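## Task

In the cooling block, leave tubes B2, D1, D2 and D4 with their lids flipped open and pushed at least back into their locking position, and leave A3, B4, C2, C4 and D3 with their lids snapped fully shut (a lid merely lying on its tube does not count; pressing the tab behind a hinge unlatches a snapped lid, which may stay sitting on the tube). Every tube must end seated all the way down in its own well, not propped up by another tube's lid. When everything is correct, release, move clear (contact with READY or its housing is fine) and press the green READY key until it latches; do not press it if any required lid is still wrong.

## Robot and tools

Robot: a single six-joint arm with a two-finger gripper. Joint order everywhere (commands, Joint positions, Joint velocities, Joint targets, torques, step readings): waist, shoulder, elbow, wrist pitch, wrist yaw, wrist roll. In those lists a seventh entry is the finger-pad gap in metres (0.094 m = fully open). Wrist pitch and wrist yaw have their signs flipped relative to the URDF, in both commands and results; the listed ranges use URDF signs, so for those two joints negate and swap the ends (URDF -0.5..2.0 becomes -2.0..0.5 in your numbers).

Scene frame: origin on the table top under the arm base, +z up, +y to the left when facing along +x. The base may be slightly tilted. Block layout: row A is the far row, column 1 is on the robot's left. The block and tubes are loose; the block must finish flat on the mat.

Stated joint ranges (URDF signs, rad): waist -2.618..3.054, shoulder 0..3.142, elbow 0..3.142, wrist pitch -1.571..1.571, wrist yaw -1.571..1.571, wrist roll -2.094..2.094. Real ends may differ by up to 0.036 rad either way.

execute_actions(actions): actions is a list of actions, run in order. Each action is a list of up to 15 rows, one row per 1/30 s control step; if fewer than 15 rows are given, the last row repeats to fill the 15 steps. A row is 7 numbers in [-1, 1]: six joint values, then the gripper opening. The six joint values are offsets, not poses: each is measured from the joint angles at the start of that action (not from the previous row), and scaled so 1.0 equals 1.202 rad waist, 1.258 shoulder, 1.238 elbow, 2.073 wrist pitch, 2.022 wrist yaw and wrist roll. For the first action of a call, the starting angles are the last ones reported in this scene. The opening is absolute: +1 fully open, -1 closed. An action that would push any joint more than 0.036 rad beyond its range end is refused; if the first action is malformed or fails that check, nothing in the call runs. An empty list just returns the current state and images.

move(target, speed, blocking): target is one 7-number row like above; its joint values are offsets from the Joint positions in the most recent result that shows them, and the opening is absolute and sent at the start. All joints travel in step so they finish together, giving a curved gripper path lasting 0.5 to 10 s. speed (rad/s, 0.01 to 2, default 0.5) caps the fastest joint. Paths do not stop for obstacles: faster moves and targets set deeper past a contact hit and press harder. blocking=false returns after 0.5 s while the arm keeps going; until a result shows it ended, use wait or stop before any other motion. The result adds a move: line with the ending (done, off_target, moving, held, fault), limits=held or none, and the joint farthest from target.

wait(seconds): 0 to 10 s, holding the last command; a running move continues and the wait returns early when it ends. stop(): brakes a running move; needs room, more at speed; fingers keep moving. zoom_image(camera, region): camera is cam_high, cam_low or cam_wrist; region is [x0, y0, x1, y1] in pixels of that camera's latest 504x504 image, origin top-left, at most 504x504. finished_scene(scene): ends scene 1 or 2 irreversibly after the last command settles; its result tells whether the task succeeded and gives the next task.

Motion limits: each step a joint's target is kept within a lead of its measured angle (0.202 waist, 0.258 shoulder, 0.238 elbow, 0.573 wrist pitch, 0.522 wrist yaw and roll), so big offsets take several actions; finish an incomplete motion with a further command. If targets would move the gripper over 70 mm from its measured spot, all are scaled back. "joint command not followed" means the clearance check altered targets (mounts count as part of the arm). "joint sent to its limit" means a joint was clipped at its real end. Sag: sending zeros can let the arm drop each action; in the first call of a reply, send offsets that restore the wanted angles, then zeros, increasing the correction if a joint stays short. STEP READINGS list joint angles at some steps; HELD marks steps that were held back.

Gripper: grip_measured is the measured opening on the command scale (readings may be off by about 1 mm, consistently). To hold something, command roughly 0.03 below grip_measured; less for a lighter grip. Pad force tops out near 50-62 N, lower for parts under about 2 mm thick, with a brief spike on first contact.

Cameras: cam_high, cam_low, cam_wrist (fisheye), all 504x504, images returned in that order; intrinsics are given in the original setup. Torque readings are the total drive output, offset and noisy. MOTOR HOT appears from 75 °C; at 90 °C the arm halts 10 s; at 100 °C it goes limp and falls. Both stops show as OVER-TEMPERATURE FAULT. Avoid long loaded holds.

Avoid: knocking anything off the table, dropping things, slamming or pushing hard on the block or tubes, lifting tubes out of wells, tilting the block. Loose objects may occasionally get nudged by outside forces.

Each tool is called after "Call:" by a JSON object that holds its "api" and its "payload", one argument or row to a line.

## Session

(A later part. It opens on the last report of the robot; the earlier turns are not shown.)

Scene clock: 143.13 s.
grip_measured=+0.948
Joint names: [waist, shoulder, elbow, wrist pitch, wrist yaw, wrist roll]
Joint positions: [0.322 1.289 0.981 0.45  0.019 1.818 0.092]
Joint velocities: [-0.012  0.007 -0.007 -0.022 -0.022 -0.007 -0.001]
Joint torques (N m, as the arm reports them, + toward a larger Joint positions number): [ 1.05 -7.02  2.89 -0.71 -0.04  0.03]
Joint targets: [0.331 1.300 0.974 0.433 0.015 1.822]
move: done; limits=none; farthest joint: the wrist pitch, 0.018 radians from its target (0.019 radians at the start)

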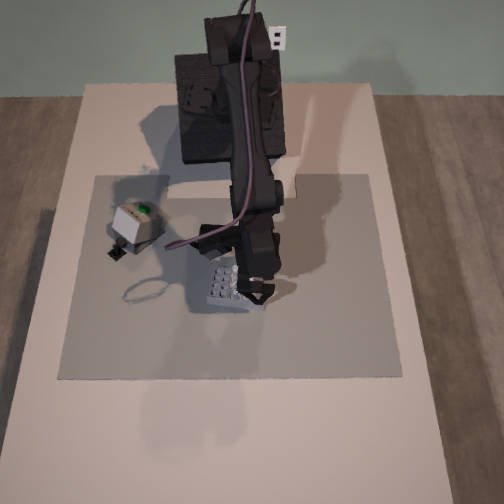

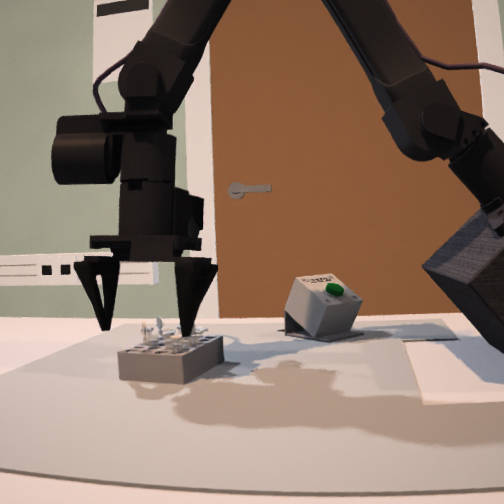

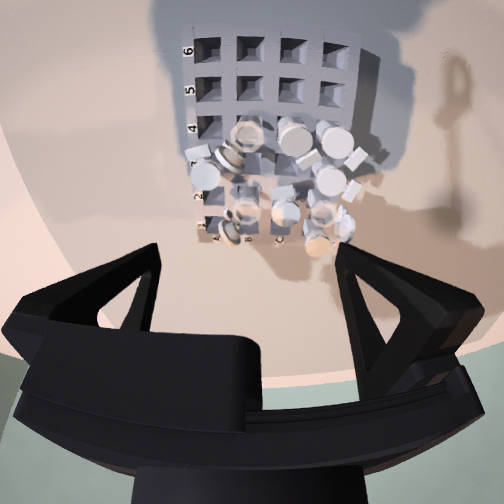

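Call:
{"api": "move", "payload": {
  "target": [0.007, 0.018, -0.006, -0.011, -0.002, 0.002, 0.95],
  "speed": 0.02
}}

Call:
{"api": "zoom_image", "payload": {
  "camera": "cam_wrist",
  "region": [270, 180, 390, 290]
}}

Call:
{"api": "zoom_image", "payload": {
  "camera": "cam_low",
  "region": [130, 290, 230, 370]
}}

Scene clock: 151.17 s.
grip_measured=+0.948
Joint names: [waist, shoulder, elbow, wrist pitch, wrist yaw, wrist roll]
Joint positions: [0.322 1.292 0.981 0.45  0.022 1.818 0.092]
Joint velocities: [-0.017 -0.012 -0.007  0.051  0.081 -0.051 -0.001]
Joint torques (N m, as the arm reports them, + toward a larger Joint positions number): [ 1.06 -6.37  2.89 -0.75 -0.06  0.04]
Joint targets: [0.331 1.311 0.974 0.427 0.015 1.822]
move: off_target; limits=none; farthest joint: the wrist pitch, 0.023 radians from its target (0.023 radians at the start)

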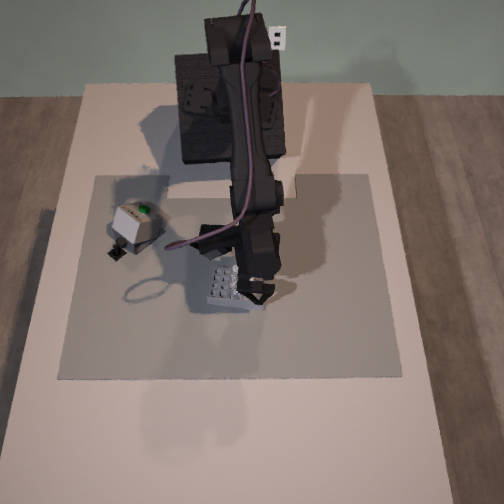

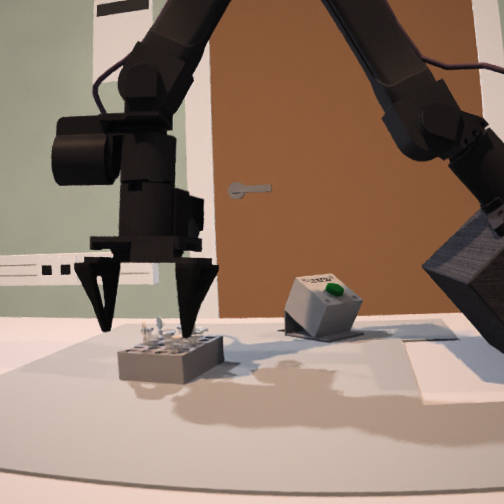

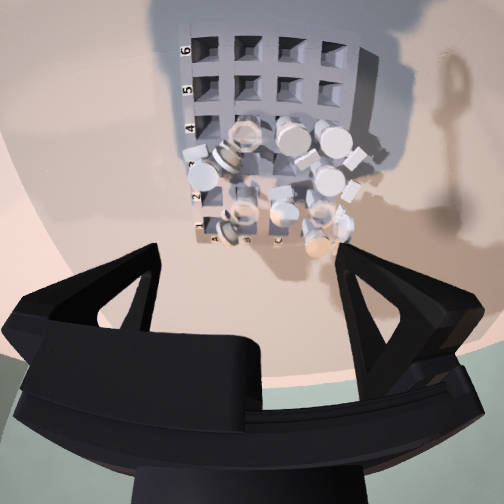

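Region (270, 180, 390, 290) of cam_wrist's 504x504 image, scaled by 4.200, with more detail than that image has; it fills the top 462 rows of this view, and the rest is white.

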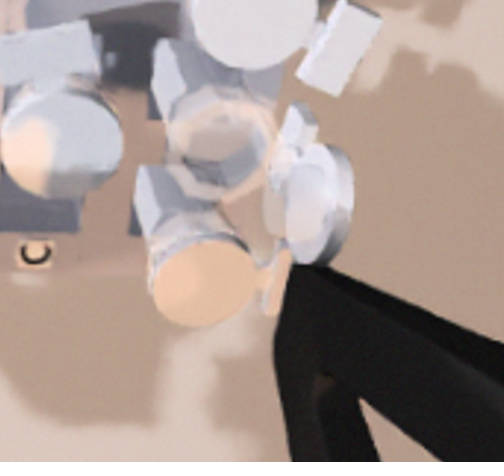

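Region (130, 290, 230, 370) of cam_low's 504x504 image, scaled by 5.040, with more detail than that image has; it fills the top 403 rows of this view, and the rest is white.

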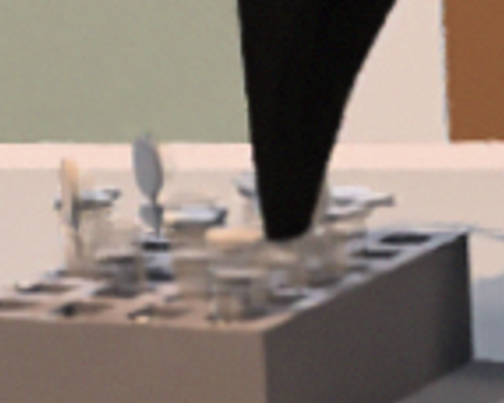

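Call:
{"api": "move", "payload": {
  "target": [0.007, 0.025, -0.006, -0.018, -0.003, 0.002, 0.95],
  "speed": 0.03
}}

Call:
{"api": "zoom_image", "payload": {
  "camera": "cam_wrist",
  "region": [270, 180, 390, 290]
}}

Call:
{"api": "zoom_image", "payload": {
  "camera": "cam_low",
  "region": [130, 290, 230, 370]
}}

Scene clock: 156.23 s.
grip_measured=+0.948
Joint names: [waist, shoulder, elbow, wrist pitch, wrist yaw, wrist roll]
Joint positions: [0.322 1.296 0.981 0.451 0.023 1.818 0.092]
Joint velocities: [-0.007  0.002 -0.002  0.007  0.037 -0.022 -0.   ]
Joint torques (N m, as the arm reports them, + toward a larger Joint positions number): [ 1.09 -5.62  2.84 -0.88 -0.07  0.03]
Joint targets: [0.331 1.324 0.974 0.413 0.016 1.822]
move: off_target; limits=none; farthest joint: the wrist pitch, 0.038 radians from its target (0.038 radians at the start)

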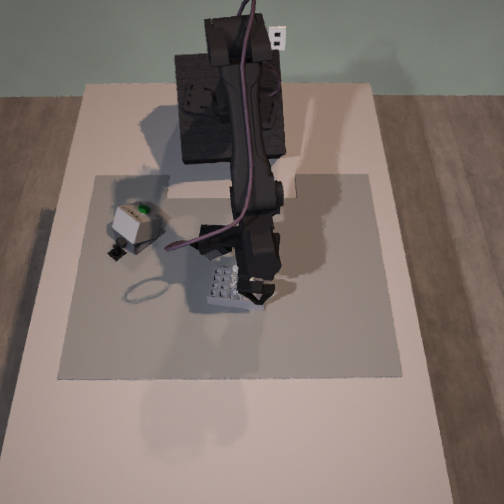

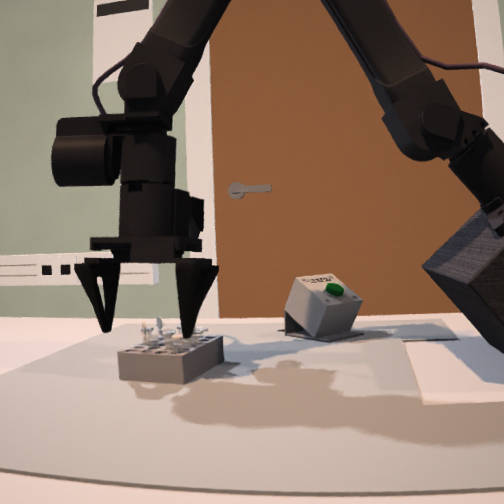

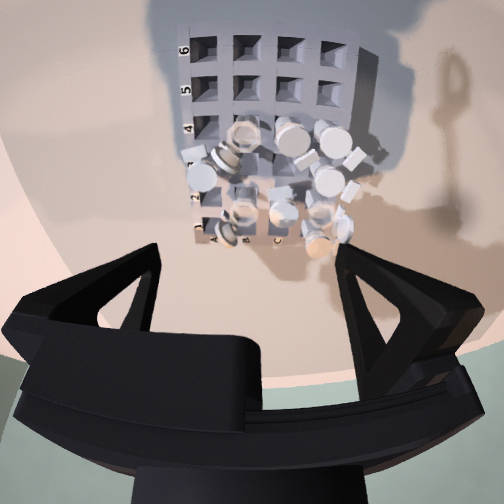

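Region (270, 180, 390, 290) of cam_wrist's 504x504 image, scaled by 4.200, with more detail than that image has; it fills the top 462 rows of this view, and the rest is white.

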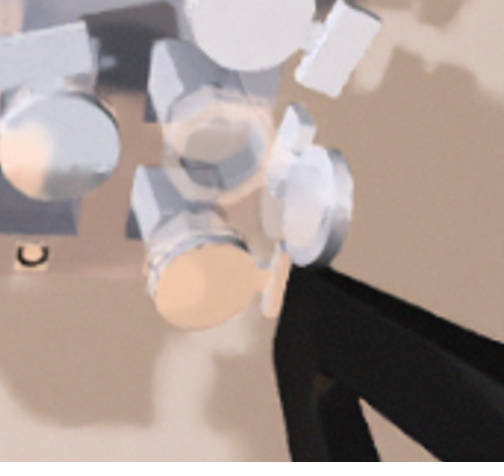

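Region (130, 290, 230, 370) of cam_low's 504x504 image, scaled by 5.040, with more detail than that image has; it fills the top 403 rows of this view, and the rest is white.

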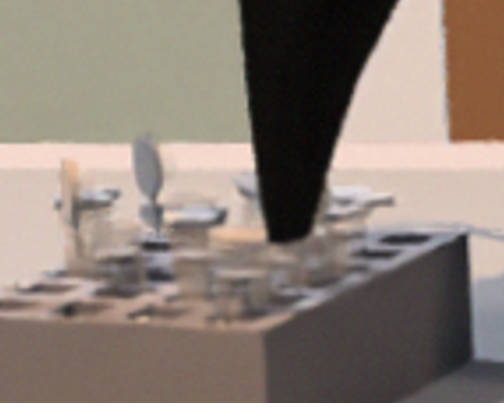

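Call:
{"api": "move", "payload": {
  "target": [0.007, 0.029, -0.006, -0.022, -0.003, 0.002, 0.975],
  "speed": 0.03
}}

Call:
{"api": "zoom_image", "payload": {
  "camera": "cam_wrist",
  "region": [270, 180, 390, 290]
}}

Call:
{"api": "zoom_image", "payload": {
  "camera": "cam_low",
  "region": [130, 290, 230, 370]
}}

Scene clock: 162.27 s.
grip_measured=+0.973
Joint names: [waist, shoulder, elbow, wrist pitch, wrist yaw, wrist roll]
Joint positions: [0.322 1.296 0.981 0.449 0.023 1.818 0.093]
Joint velocities: [-0.017 -0.017  0.017 -0.007 -0.037  0.051 -0.   ]
Joint torques (N m, as the arm reports them, + toward a larger Joint positions number): [ 1.08 -4.93  2.87 -0.94 -0.05  0.04]
Joint targets: [0.331 1.332 0.974 0.405 0.017 1.822]
move: off_target; limits=none; farthest joint: the wrist pitch, 0.043 radians from its target (0.045 radians at the start)

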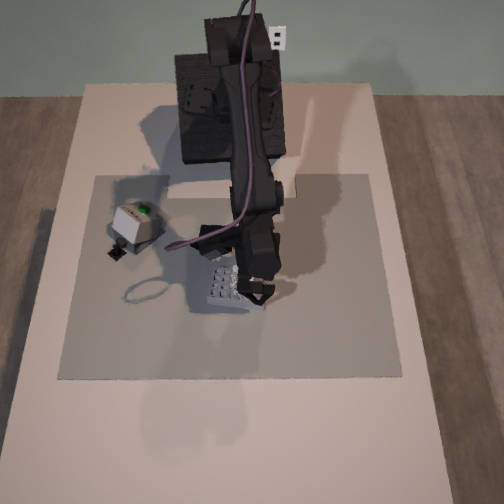

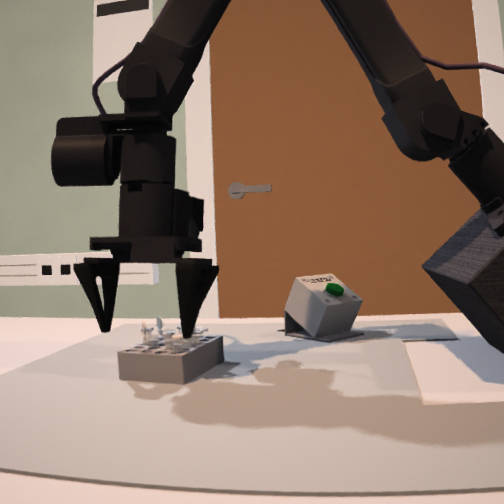

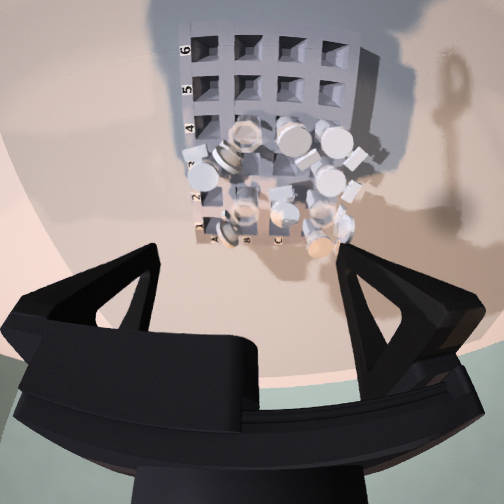

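Region (270, 180, 390, 290) of cam_wrist's 504x504 image, scaled by 4.200, with more detail than that image has; it fills the top 462 rows of this view, and the rest is white.

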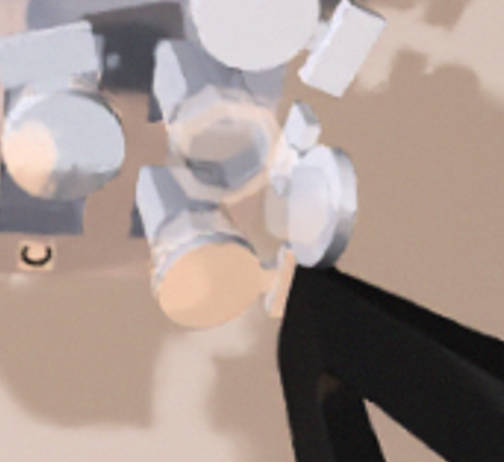

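Region (130, 290, 230, 370) of cam_low's 504x504 image, scaled by 5.040, with more detail than that image has; it fills the top 403 rows of this view, and the rest is white.

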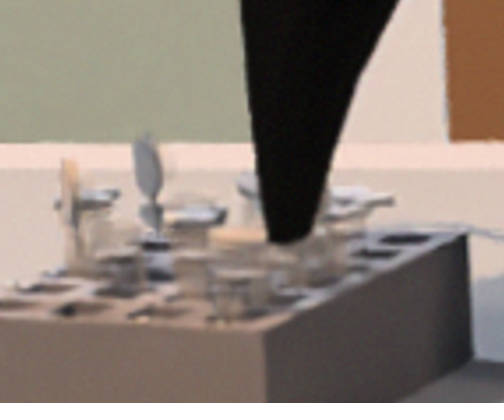

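Call:
{"api": "move", "payload": {
  "target": [0.007, -0.032, -0.006, 0.0105, -0.003, 0.002, 1.0],
  "speed": 0.05
}}

Call:
{"api": "zoom_image", "payload": {
  "camera": "cam_wrist",
  "region": [270, 180, 390, 290]
}}

Call:
{"api": "zoom_image", "payload": {
  "camera": "cam_low",
  "region": [130, 290, 230, 370]
}}

Scene clock: 168.93 s.
grip_measured=+1.000
Joint names: [waist, shoulder, elbow, wrist pitch, wrist yaw, wrist roll]
Joint positions: [0.322 1.282 0.981 0.452 0.023 1.818 0.094]
Joint velocities: [ 0.012 -0.007 -0.007 -0.007 -0.007 -0.022  0.   ]
Joint torques (N m, as the arm reports them, + toward a larger Joint positions number): [  1.05 -10.26   2.9   -0.35  -0.05   0.03]
Joint targets: [0.331 1.255 0.974 0.470 0.017 1.822]
move: off_target; limits=none; farthest joint: the shoulder, 0.027 radians from its target (0.040 radians at the start)

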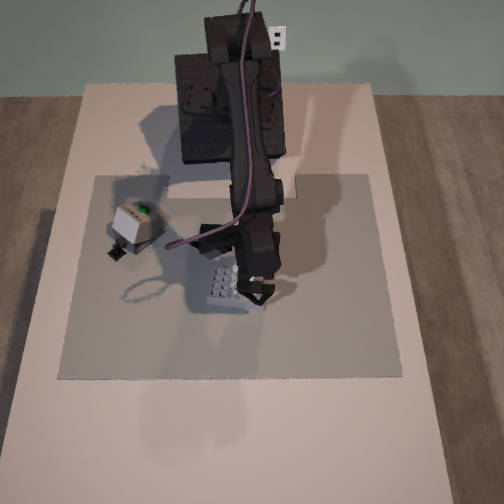

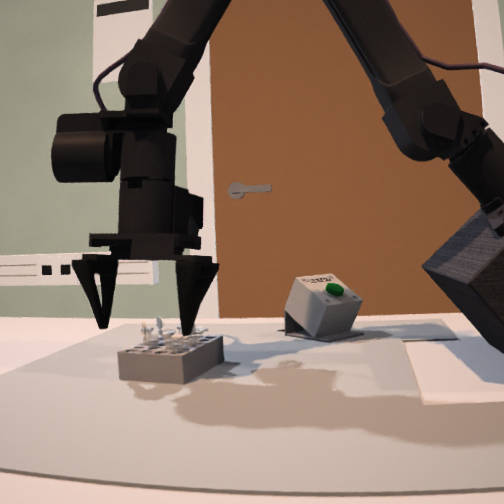

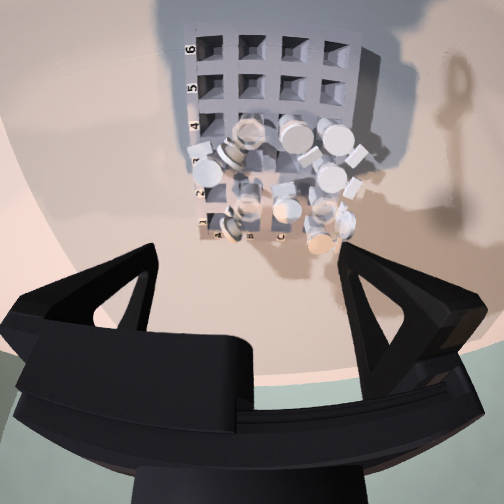

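Region (270, 180, 390, 290) of cam_wrist's 504x504 image, scaled by 4.200, with more detail than that image has; it fills the top 462 rows of this view, and the rest is white.

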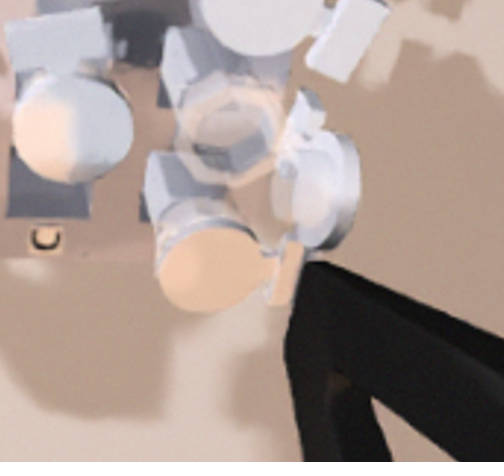

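Region (130, 290, 230, 370) of cam_low's 504x504 image, scaled by 5.040, with more detail than that image has; it fills the top 403 rows of this view, and the rest is white.

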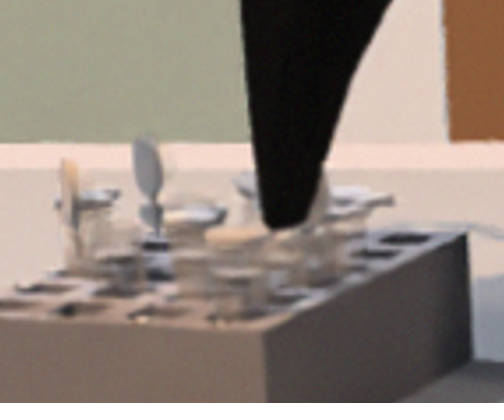

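Call:
{"api": "move", "payload": {
  "target": [0.007, 0.012, -0.006, -0.004, -0.003, 0.002, 1.0],
  "speed": 0.02
}}

Call:
{"api": "zoom_image", "payload": {
  "camera": "cam_wrist",
  "region": [270, 180, 390, 290]
}}

Call:
{"api": "zoom_image", "payload": {
  "camera": "cam_low",
  "region": [130, 290, 230, 370]
}}

Scene clock: 175.27 s.
grip_measured=+1.000
Joint names: [waist, shoulder, elbow, wrist pitch, wrist yaw, wrist roll]
Joint positions: [0.322 1.292 0.981 0.452 0.023 1.818 0.094]
Joint velocities: [-0.002  0.012  0.007 -0.022  0.007 -0.022  0.   ]
Joint torques (N m, as the arm reports them, + toward a larger Joint positions number): [ 1.07 -7.61  2.9  -0.61 -0.05  0.02]
Joint targets: [0.331 1.298 0.974 0.444 0.017 1.822]
move: done; limits=none; farthest joint: the waist, 0.008 radians from its target (0.008 radians at the start)

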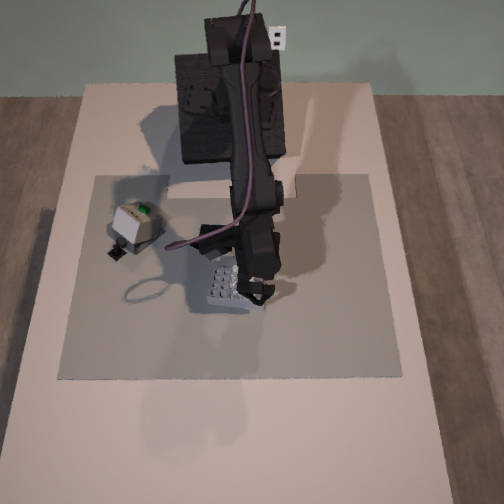

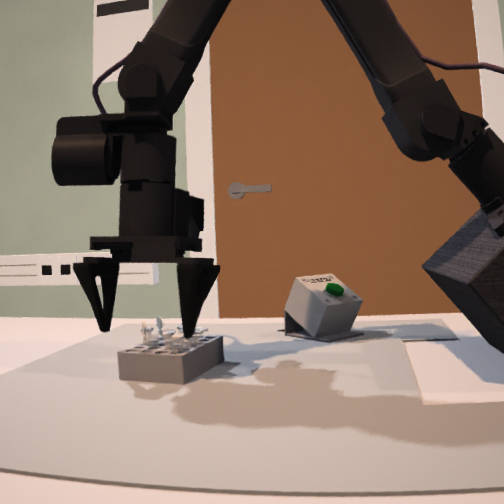

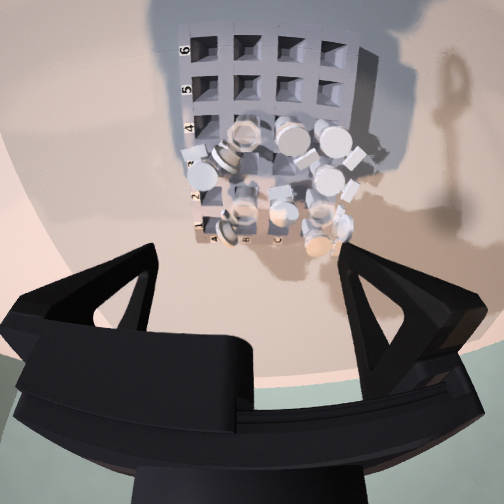

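Region (270, 180, 390, 290) of cam_wrist's 504x504 image, scaled by 4.200, with more detail than that image has; it fills the top 462 rows of this view, and the rest is white.

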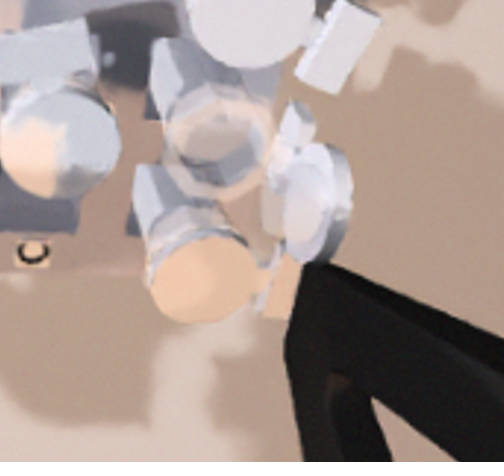

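Region (130, 290, 230, 370) of cam_low's 504x504 image, scaled by 5.040, with more detail than that image has; it fills the top 403 rows of this view, and the rest is white.

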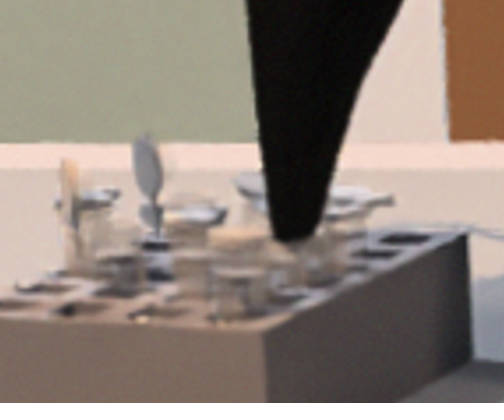

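Now on the outer part of the tab. Press.

Call:
{"api": "move", "payload": {
  "target": [0.007, 0.018, -0.006, -0.012, -0.003, 0.002, 1.0],
  "speed": 0.03
}}

Call:
{"api": "zoom_image", "payload": {
  "camera": "cam_wrist",
  "region": [270, 180, 390, 290]
}}

Call:
{"api": "zoom_image", "payload": {
  "camera": "cam_low",
  "region": [130, 290, 230, 370]
}}

Scene clock: 183.60 s.
grip_measured=+1.000
Joint names: [waist, shoulder, elbow, wrist pitch, wrist yaw, wrist roll]
Joint positions: [0.322 1.295 0.981 0.451 0.023 1.818 0.094]
Joint velocities: [-0.002  0.002 -0.027 -0.007  0.007 -0.037  0.   ]
Joint torques (N m, as the arm reports them, + toward a larger Joint positions number): [ 1.06 -6.27  2.89 -0.76 -0.06  0.03]
Joint targets: [0.331 1.315 0.974 0.427 0.017 1.822]
move: off_target; limits=none; farthest joint: the wrist pitch, 0.024 radians from its target (0.025 radians at the start)

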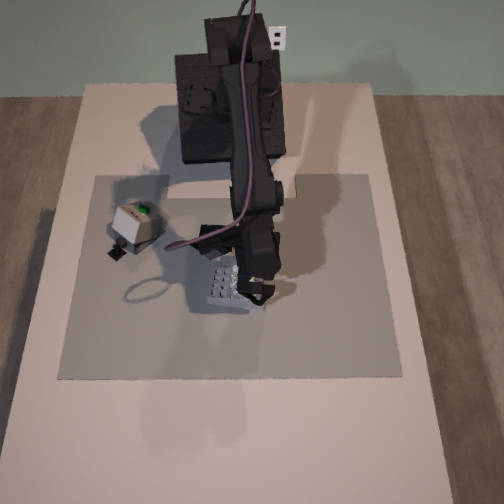

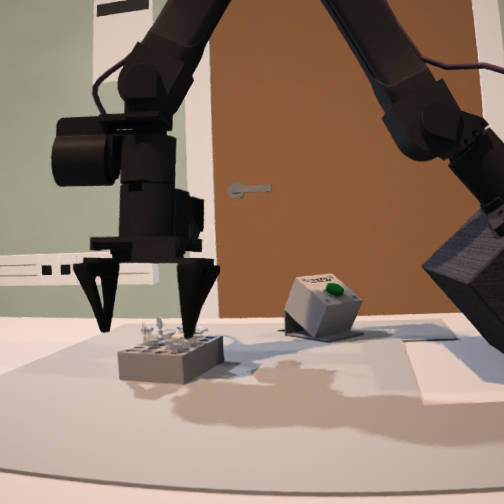

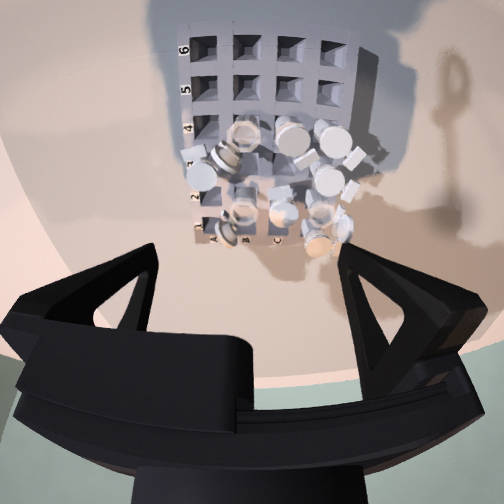

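Region (270, 180, 390, 290) of cam_wrist's 504x504 image, scaled by 4.200, with more detail than that image has; it fills the top 462 rows of this view, and the rest is white.

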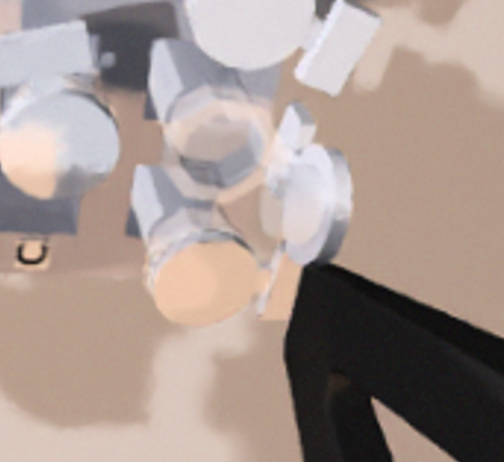

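Region (130, 290, 230, 370) of cam_low's 504x504 image, scaled by 5.040, with more detail than that image has; it fills the top 403 rows of this view, and the rest is white.

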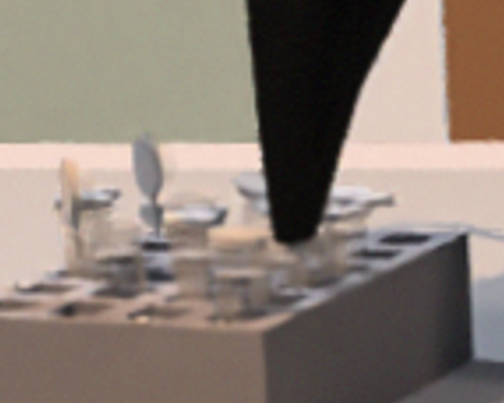

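Call:
{"api": "move", "payload": {
  "target": [0.007, 0.02, -0.006, -0.024, -0.003, 0.002, 1.0],
  "speed": 0.04
}}

Call:
{"api": "zoom_image", "payload": {
  "camera": "cam_wrist",
  "region": [270, 180, 390, 290]
}}

Call:
{"api": "zoom_image", "payload": {
  "camera": "cam_low",
  "region": [130, 290, 230, 370]
}}

Scene clock: 190.73 s.
grip_measured=+1.000
Joint names: [waist, shoulder, elbow, wrist pitch, wrist yaw, wrist roll]
Joint positions: [0.322 1.295 0.981 0.449 0.024 1.818 0.094]
Joint velocities: [-0.007 -0.002  0.002  0.022  0.022 -0.081  0.   ]
Joint torques (N m, as the arm reports them, + toward a larger Joint positions number): [ 1.04 -5.87  2.87 -0.99 -0.06  0.04]
Joint targets: [0.331 1.320 0.974 0.401 0.018 1.822]
move: off_target; limits=none; farthest joint: the wrist pitch, 0.048 radians from its target (0.050 radians at the start)

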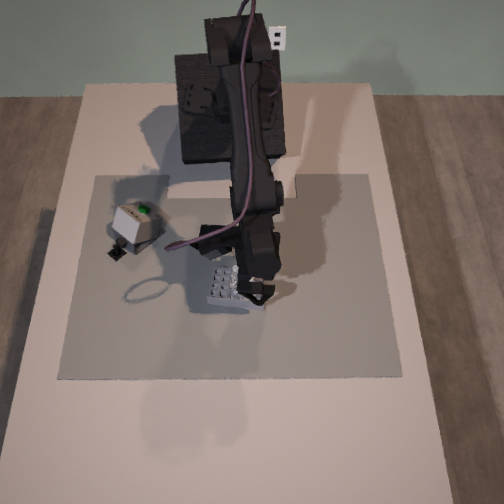

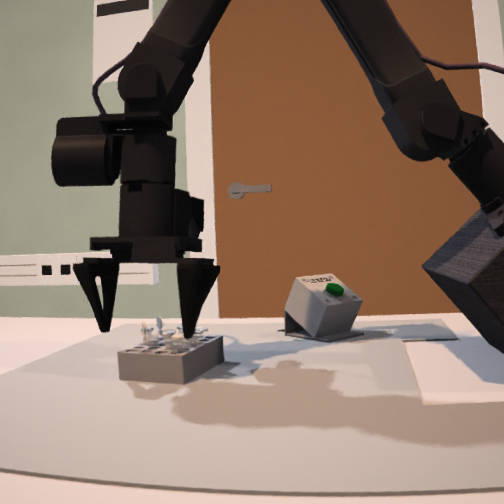

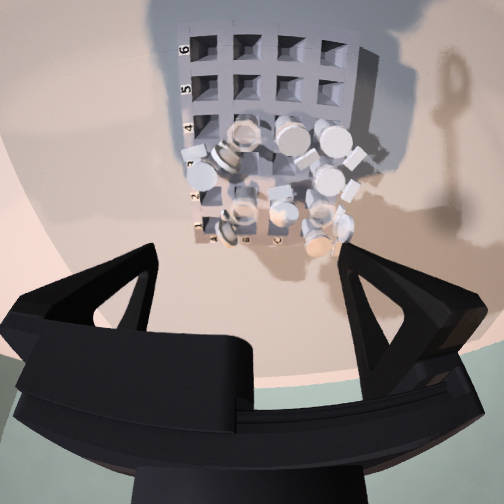

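Region (270, 180, 390, 290) of cam_wrist's 504x504 image, scaled by 4.200, with more detail than that image has; it fills the top 462 rows of this view, and the rest is white.

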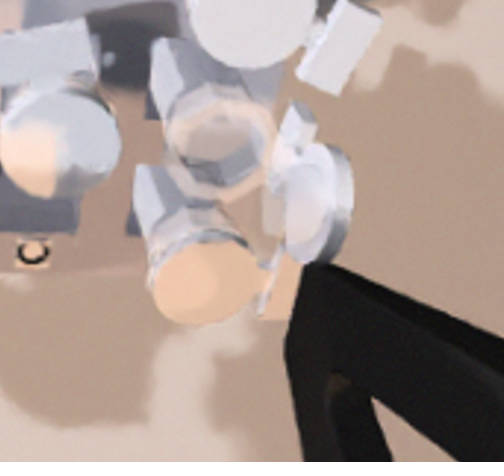

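Region (130, 290, 230, 370) of cam_low's 504x504 image, scaled by 5.040, with more detail than that image has; it fills the top 403 rows of this view, and the rest is white.

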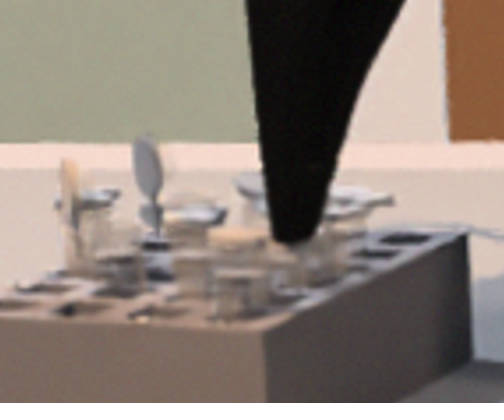

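Call:
{"api": "move", "payload": {
  "target": [0.007, 0.029, -0.006, -0.031, -0.003, 0.002, 1.0],
  "speed": 0.05
}}

Call:
{"api": "zoom_image", "payload": {
  "camera": "cam_wrist",
  "region": [270, 180, 390, 290]
}}

Call:
{"api": "zoom_image", "payload": {
  "camera": "cam_low",
  "region": [130, 290, 230, 370]
}}

Scene clock: 197.07 s.
grip_measured=+1.000
Joint names: [waist, shoulder, elbow, wrist pitch, wrist yaw, wrist roll]
Joint positions: [0.322 1.298 0.981 0.448 0.026 1.818 0.094]
Joint velocities: [-0.002  0.022 -0.017  0.037  0.051  0.051  0.   ]
Joint torques (N m, as the arm reports them, + toward a larger Joint positions number): [ 1.06 -5.18  2.87 -1.12 -0.07  0.04]
Joint targets: [0.331 1.331 0.974 0.385 0.018 1.822]
move: off_target; limits=none; farthest joint: the wrist pitch, 0.064 radians from its target (0.065 radians at the start)

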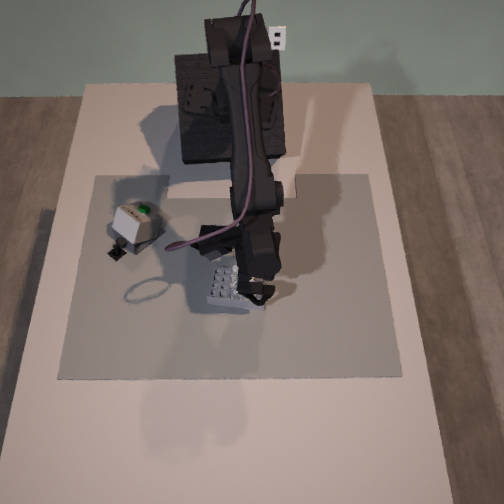

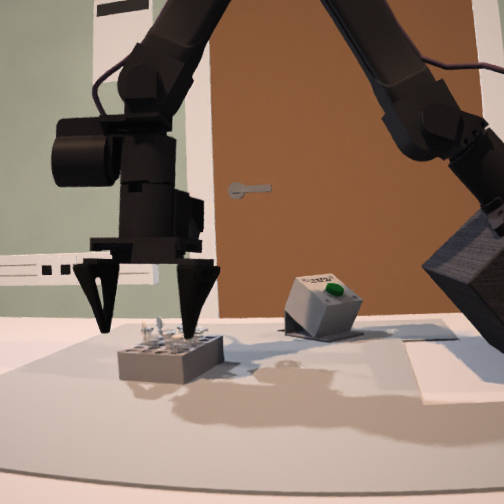

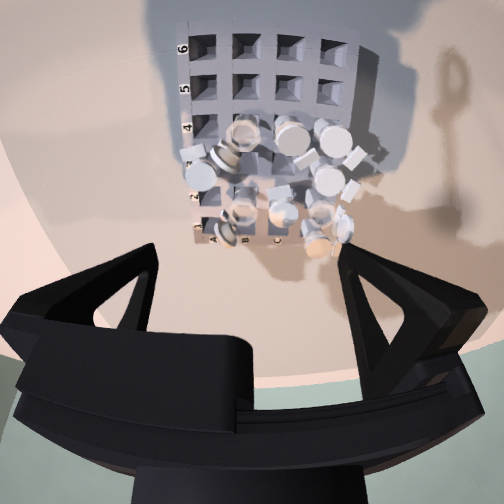

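Region (270, 180, 390, 290) of cam_wrist's 504x504 image, scaled by 4.200, with more detail than that image has; it fills the top 462 rows of this view, and the rest is white.

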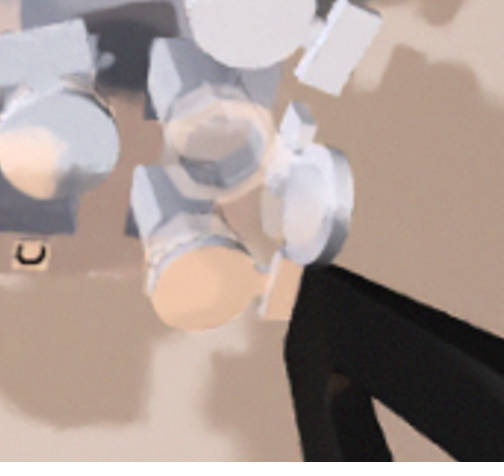

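Region (130, 290, 230, 370) of cam_low's 504x504 image, scaled by 5.040, with more detail than that image has; it fills the top 403 rows of this view, and the rest is white.

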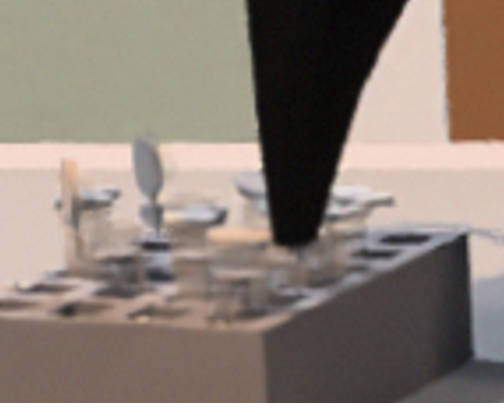

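Call:
{"api": "move", "payload": {
  "target": [0.007, 0.036, -0.006, -0.037, -0.004, 0.002, 1.0],
  "speed": 0.06
}}

Call:
{"api": "zoom_image", "payload": {
  "camera": "cam_wrist",
  "region": [270, 180, 390, 290]
}}

Call:
{"api": "zoom_image", "payload": {
  "camera": "cam_low",
  "region": [130, 290, 230, 370]
}}

Scene clock: 204.23 s.
grip_measured=+1.000
Joint names: [waist, shoulder, elbow, wrist pitch, wrist yaw, wrist roll]
Joint positions: [0.322 1.3   0.981 0.447 0.027 1.818 0.094]
Joint velocities: [ 0.002  0.002 -0.007  0.007  0.007 -0.022  0.   ]
Joint torques (N m, as the arm reports them, + toward a larger Joint positions number): [ 1.06 -4.41  2.87 -1.24 -0.08  0.03]
Joint targets: [0.331 1.343 0.974 0.371 0.018 1.822]
move: off_target; limits=none; farthest joint: the wrist pitch, 0.076 radians from its target (0.077 radians at the start)

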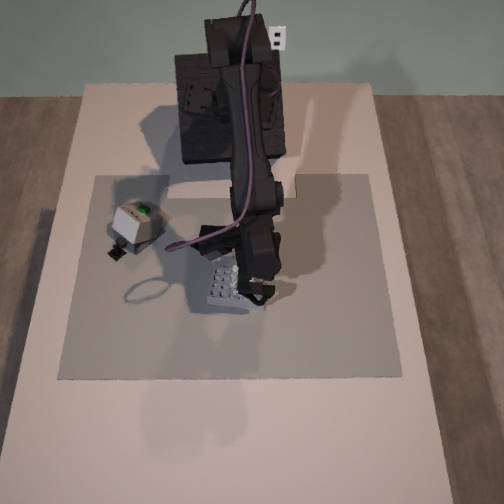

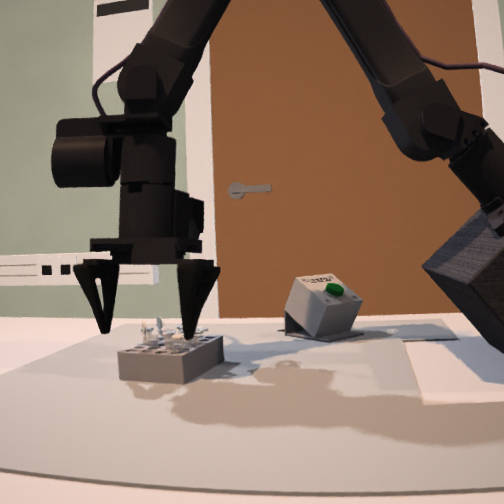

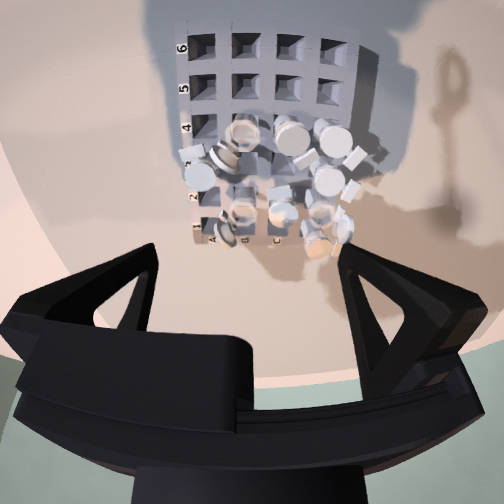

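Region (270, 180, 390, 290) of cam_wrist's 504x504 image, scaled by 4.200, with more detail than that image has; it fills the top 462 rows of this view, and the rest is white.

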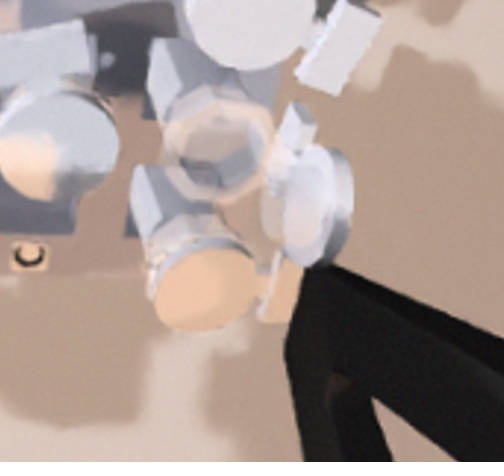

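Region (130, 290, 230, 370) of cam_low's 504x504 image, scaled by 5.040, with more detail than that image has; it fills the top 403 rows of this view, and the rest is white.

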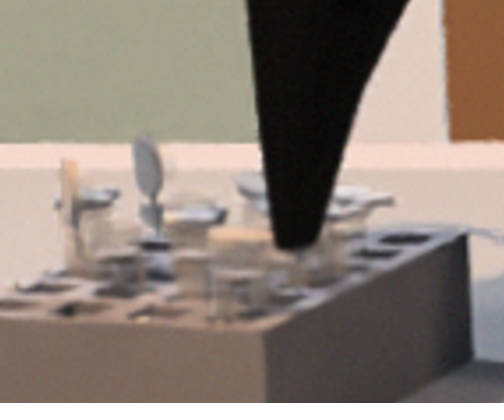

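Call:
{"api": "move", "payload": {
  "target": [0.007, 0.041, -0.006, -0.042, -0.005, 0.002, 1.0],
  "speed": 0.06
}}

Call:
{"api": "zoom_image", "payload": {
  "camera": "cam_wrist",
  "region": [270, 180, 390, 290]
}}

Call:
{"api": "zoom_image", "payload": {
  "camera": "cam_low",
  "region": [110, 290, 240, 394]
}}

Scene clock: 212.37 s.
grip_measured=+1.000
Joint names: [waist, shoulder, elbow, wrist pitch, wrist yaw, wrist roll]
Joint positions: [0.322 1.356 0.981 0.386 0.028 1.818 0.094]
Joint velocities: [ 0.017 -0.007  0.017 -0.007 -0.022 -0.037  0.   ]
Joint torques (N m, as the arm reports them, + toward a larger Joint positions number): [ 1.08 -8.67  2.66 -0.77 -0.09  0.03]
Joint targets: [0.331 1.352 0.974 0.360 0.017 1.822]
move: off_target; limits=none; farthest joint: the wrist pitch, 0.026 radians from its target (0.087 radians at the start)

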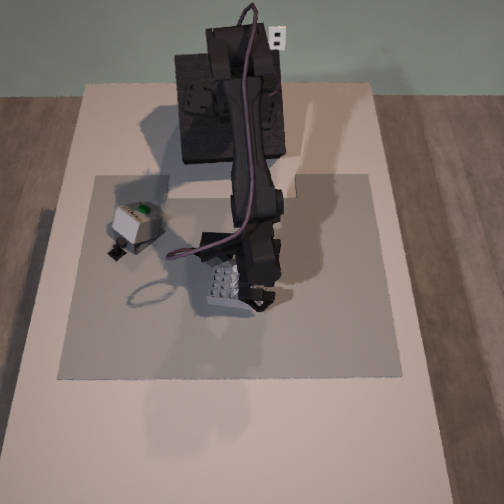

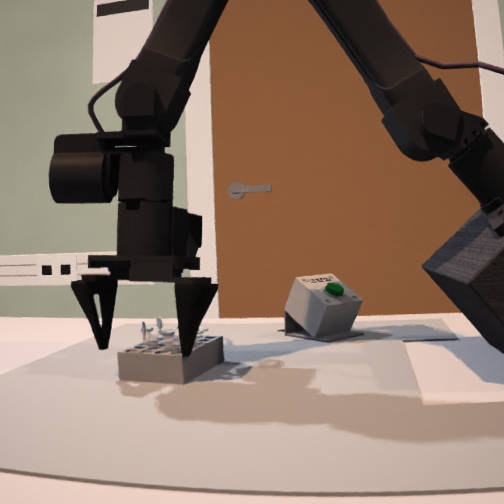

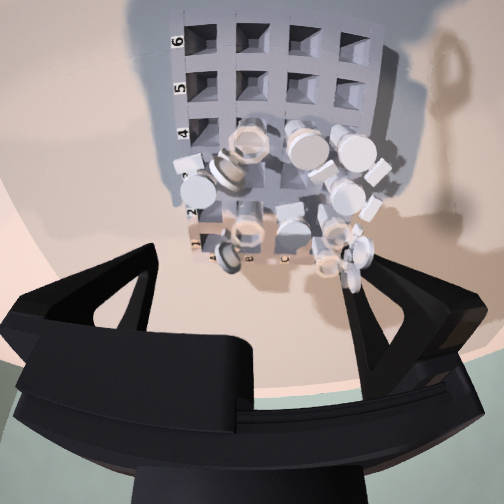

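Region (270, 180, 390, 290) of cam_wrist's 504x504 image, scaled by 4.200, with more detail than that image has; it fills the top 462 rows of this view, and the rest is white.

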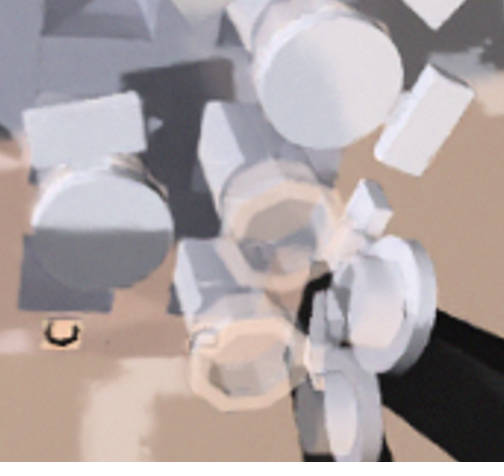

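Region (110, 290, 240, 394) of cam_low's 504x504 image, scaled by 3.877, with more detail than that image has; it fills the top 403 rows of this view, and the rest is white.

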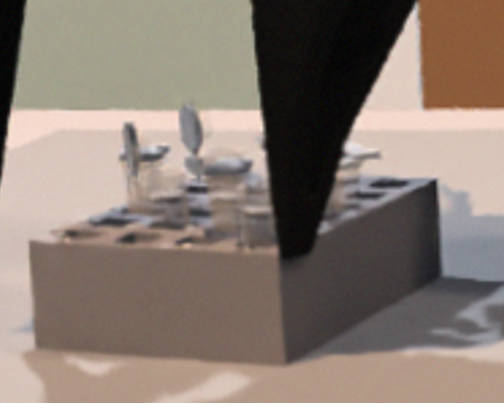

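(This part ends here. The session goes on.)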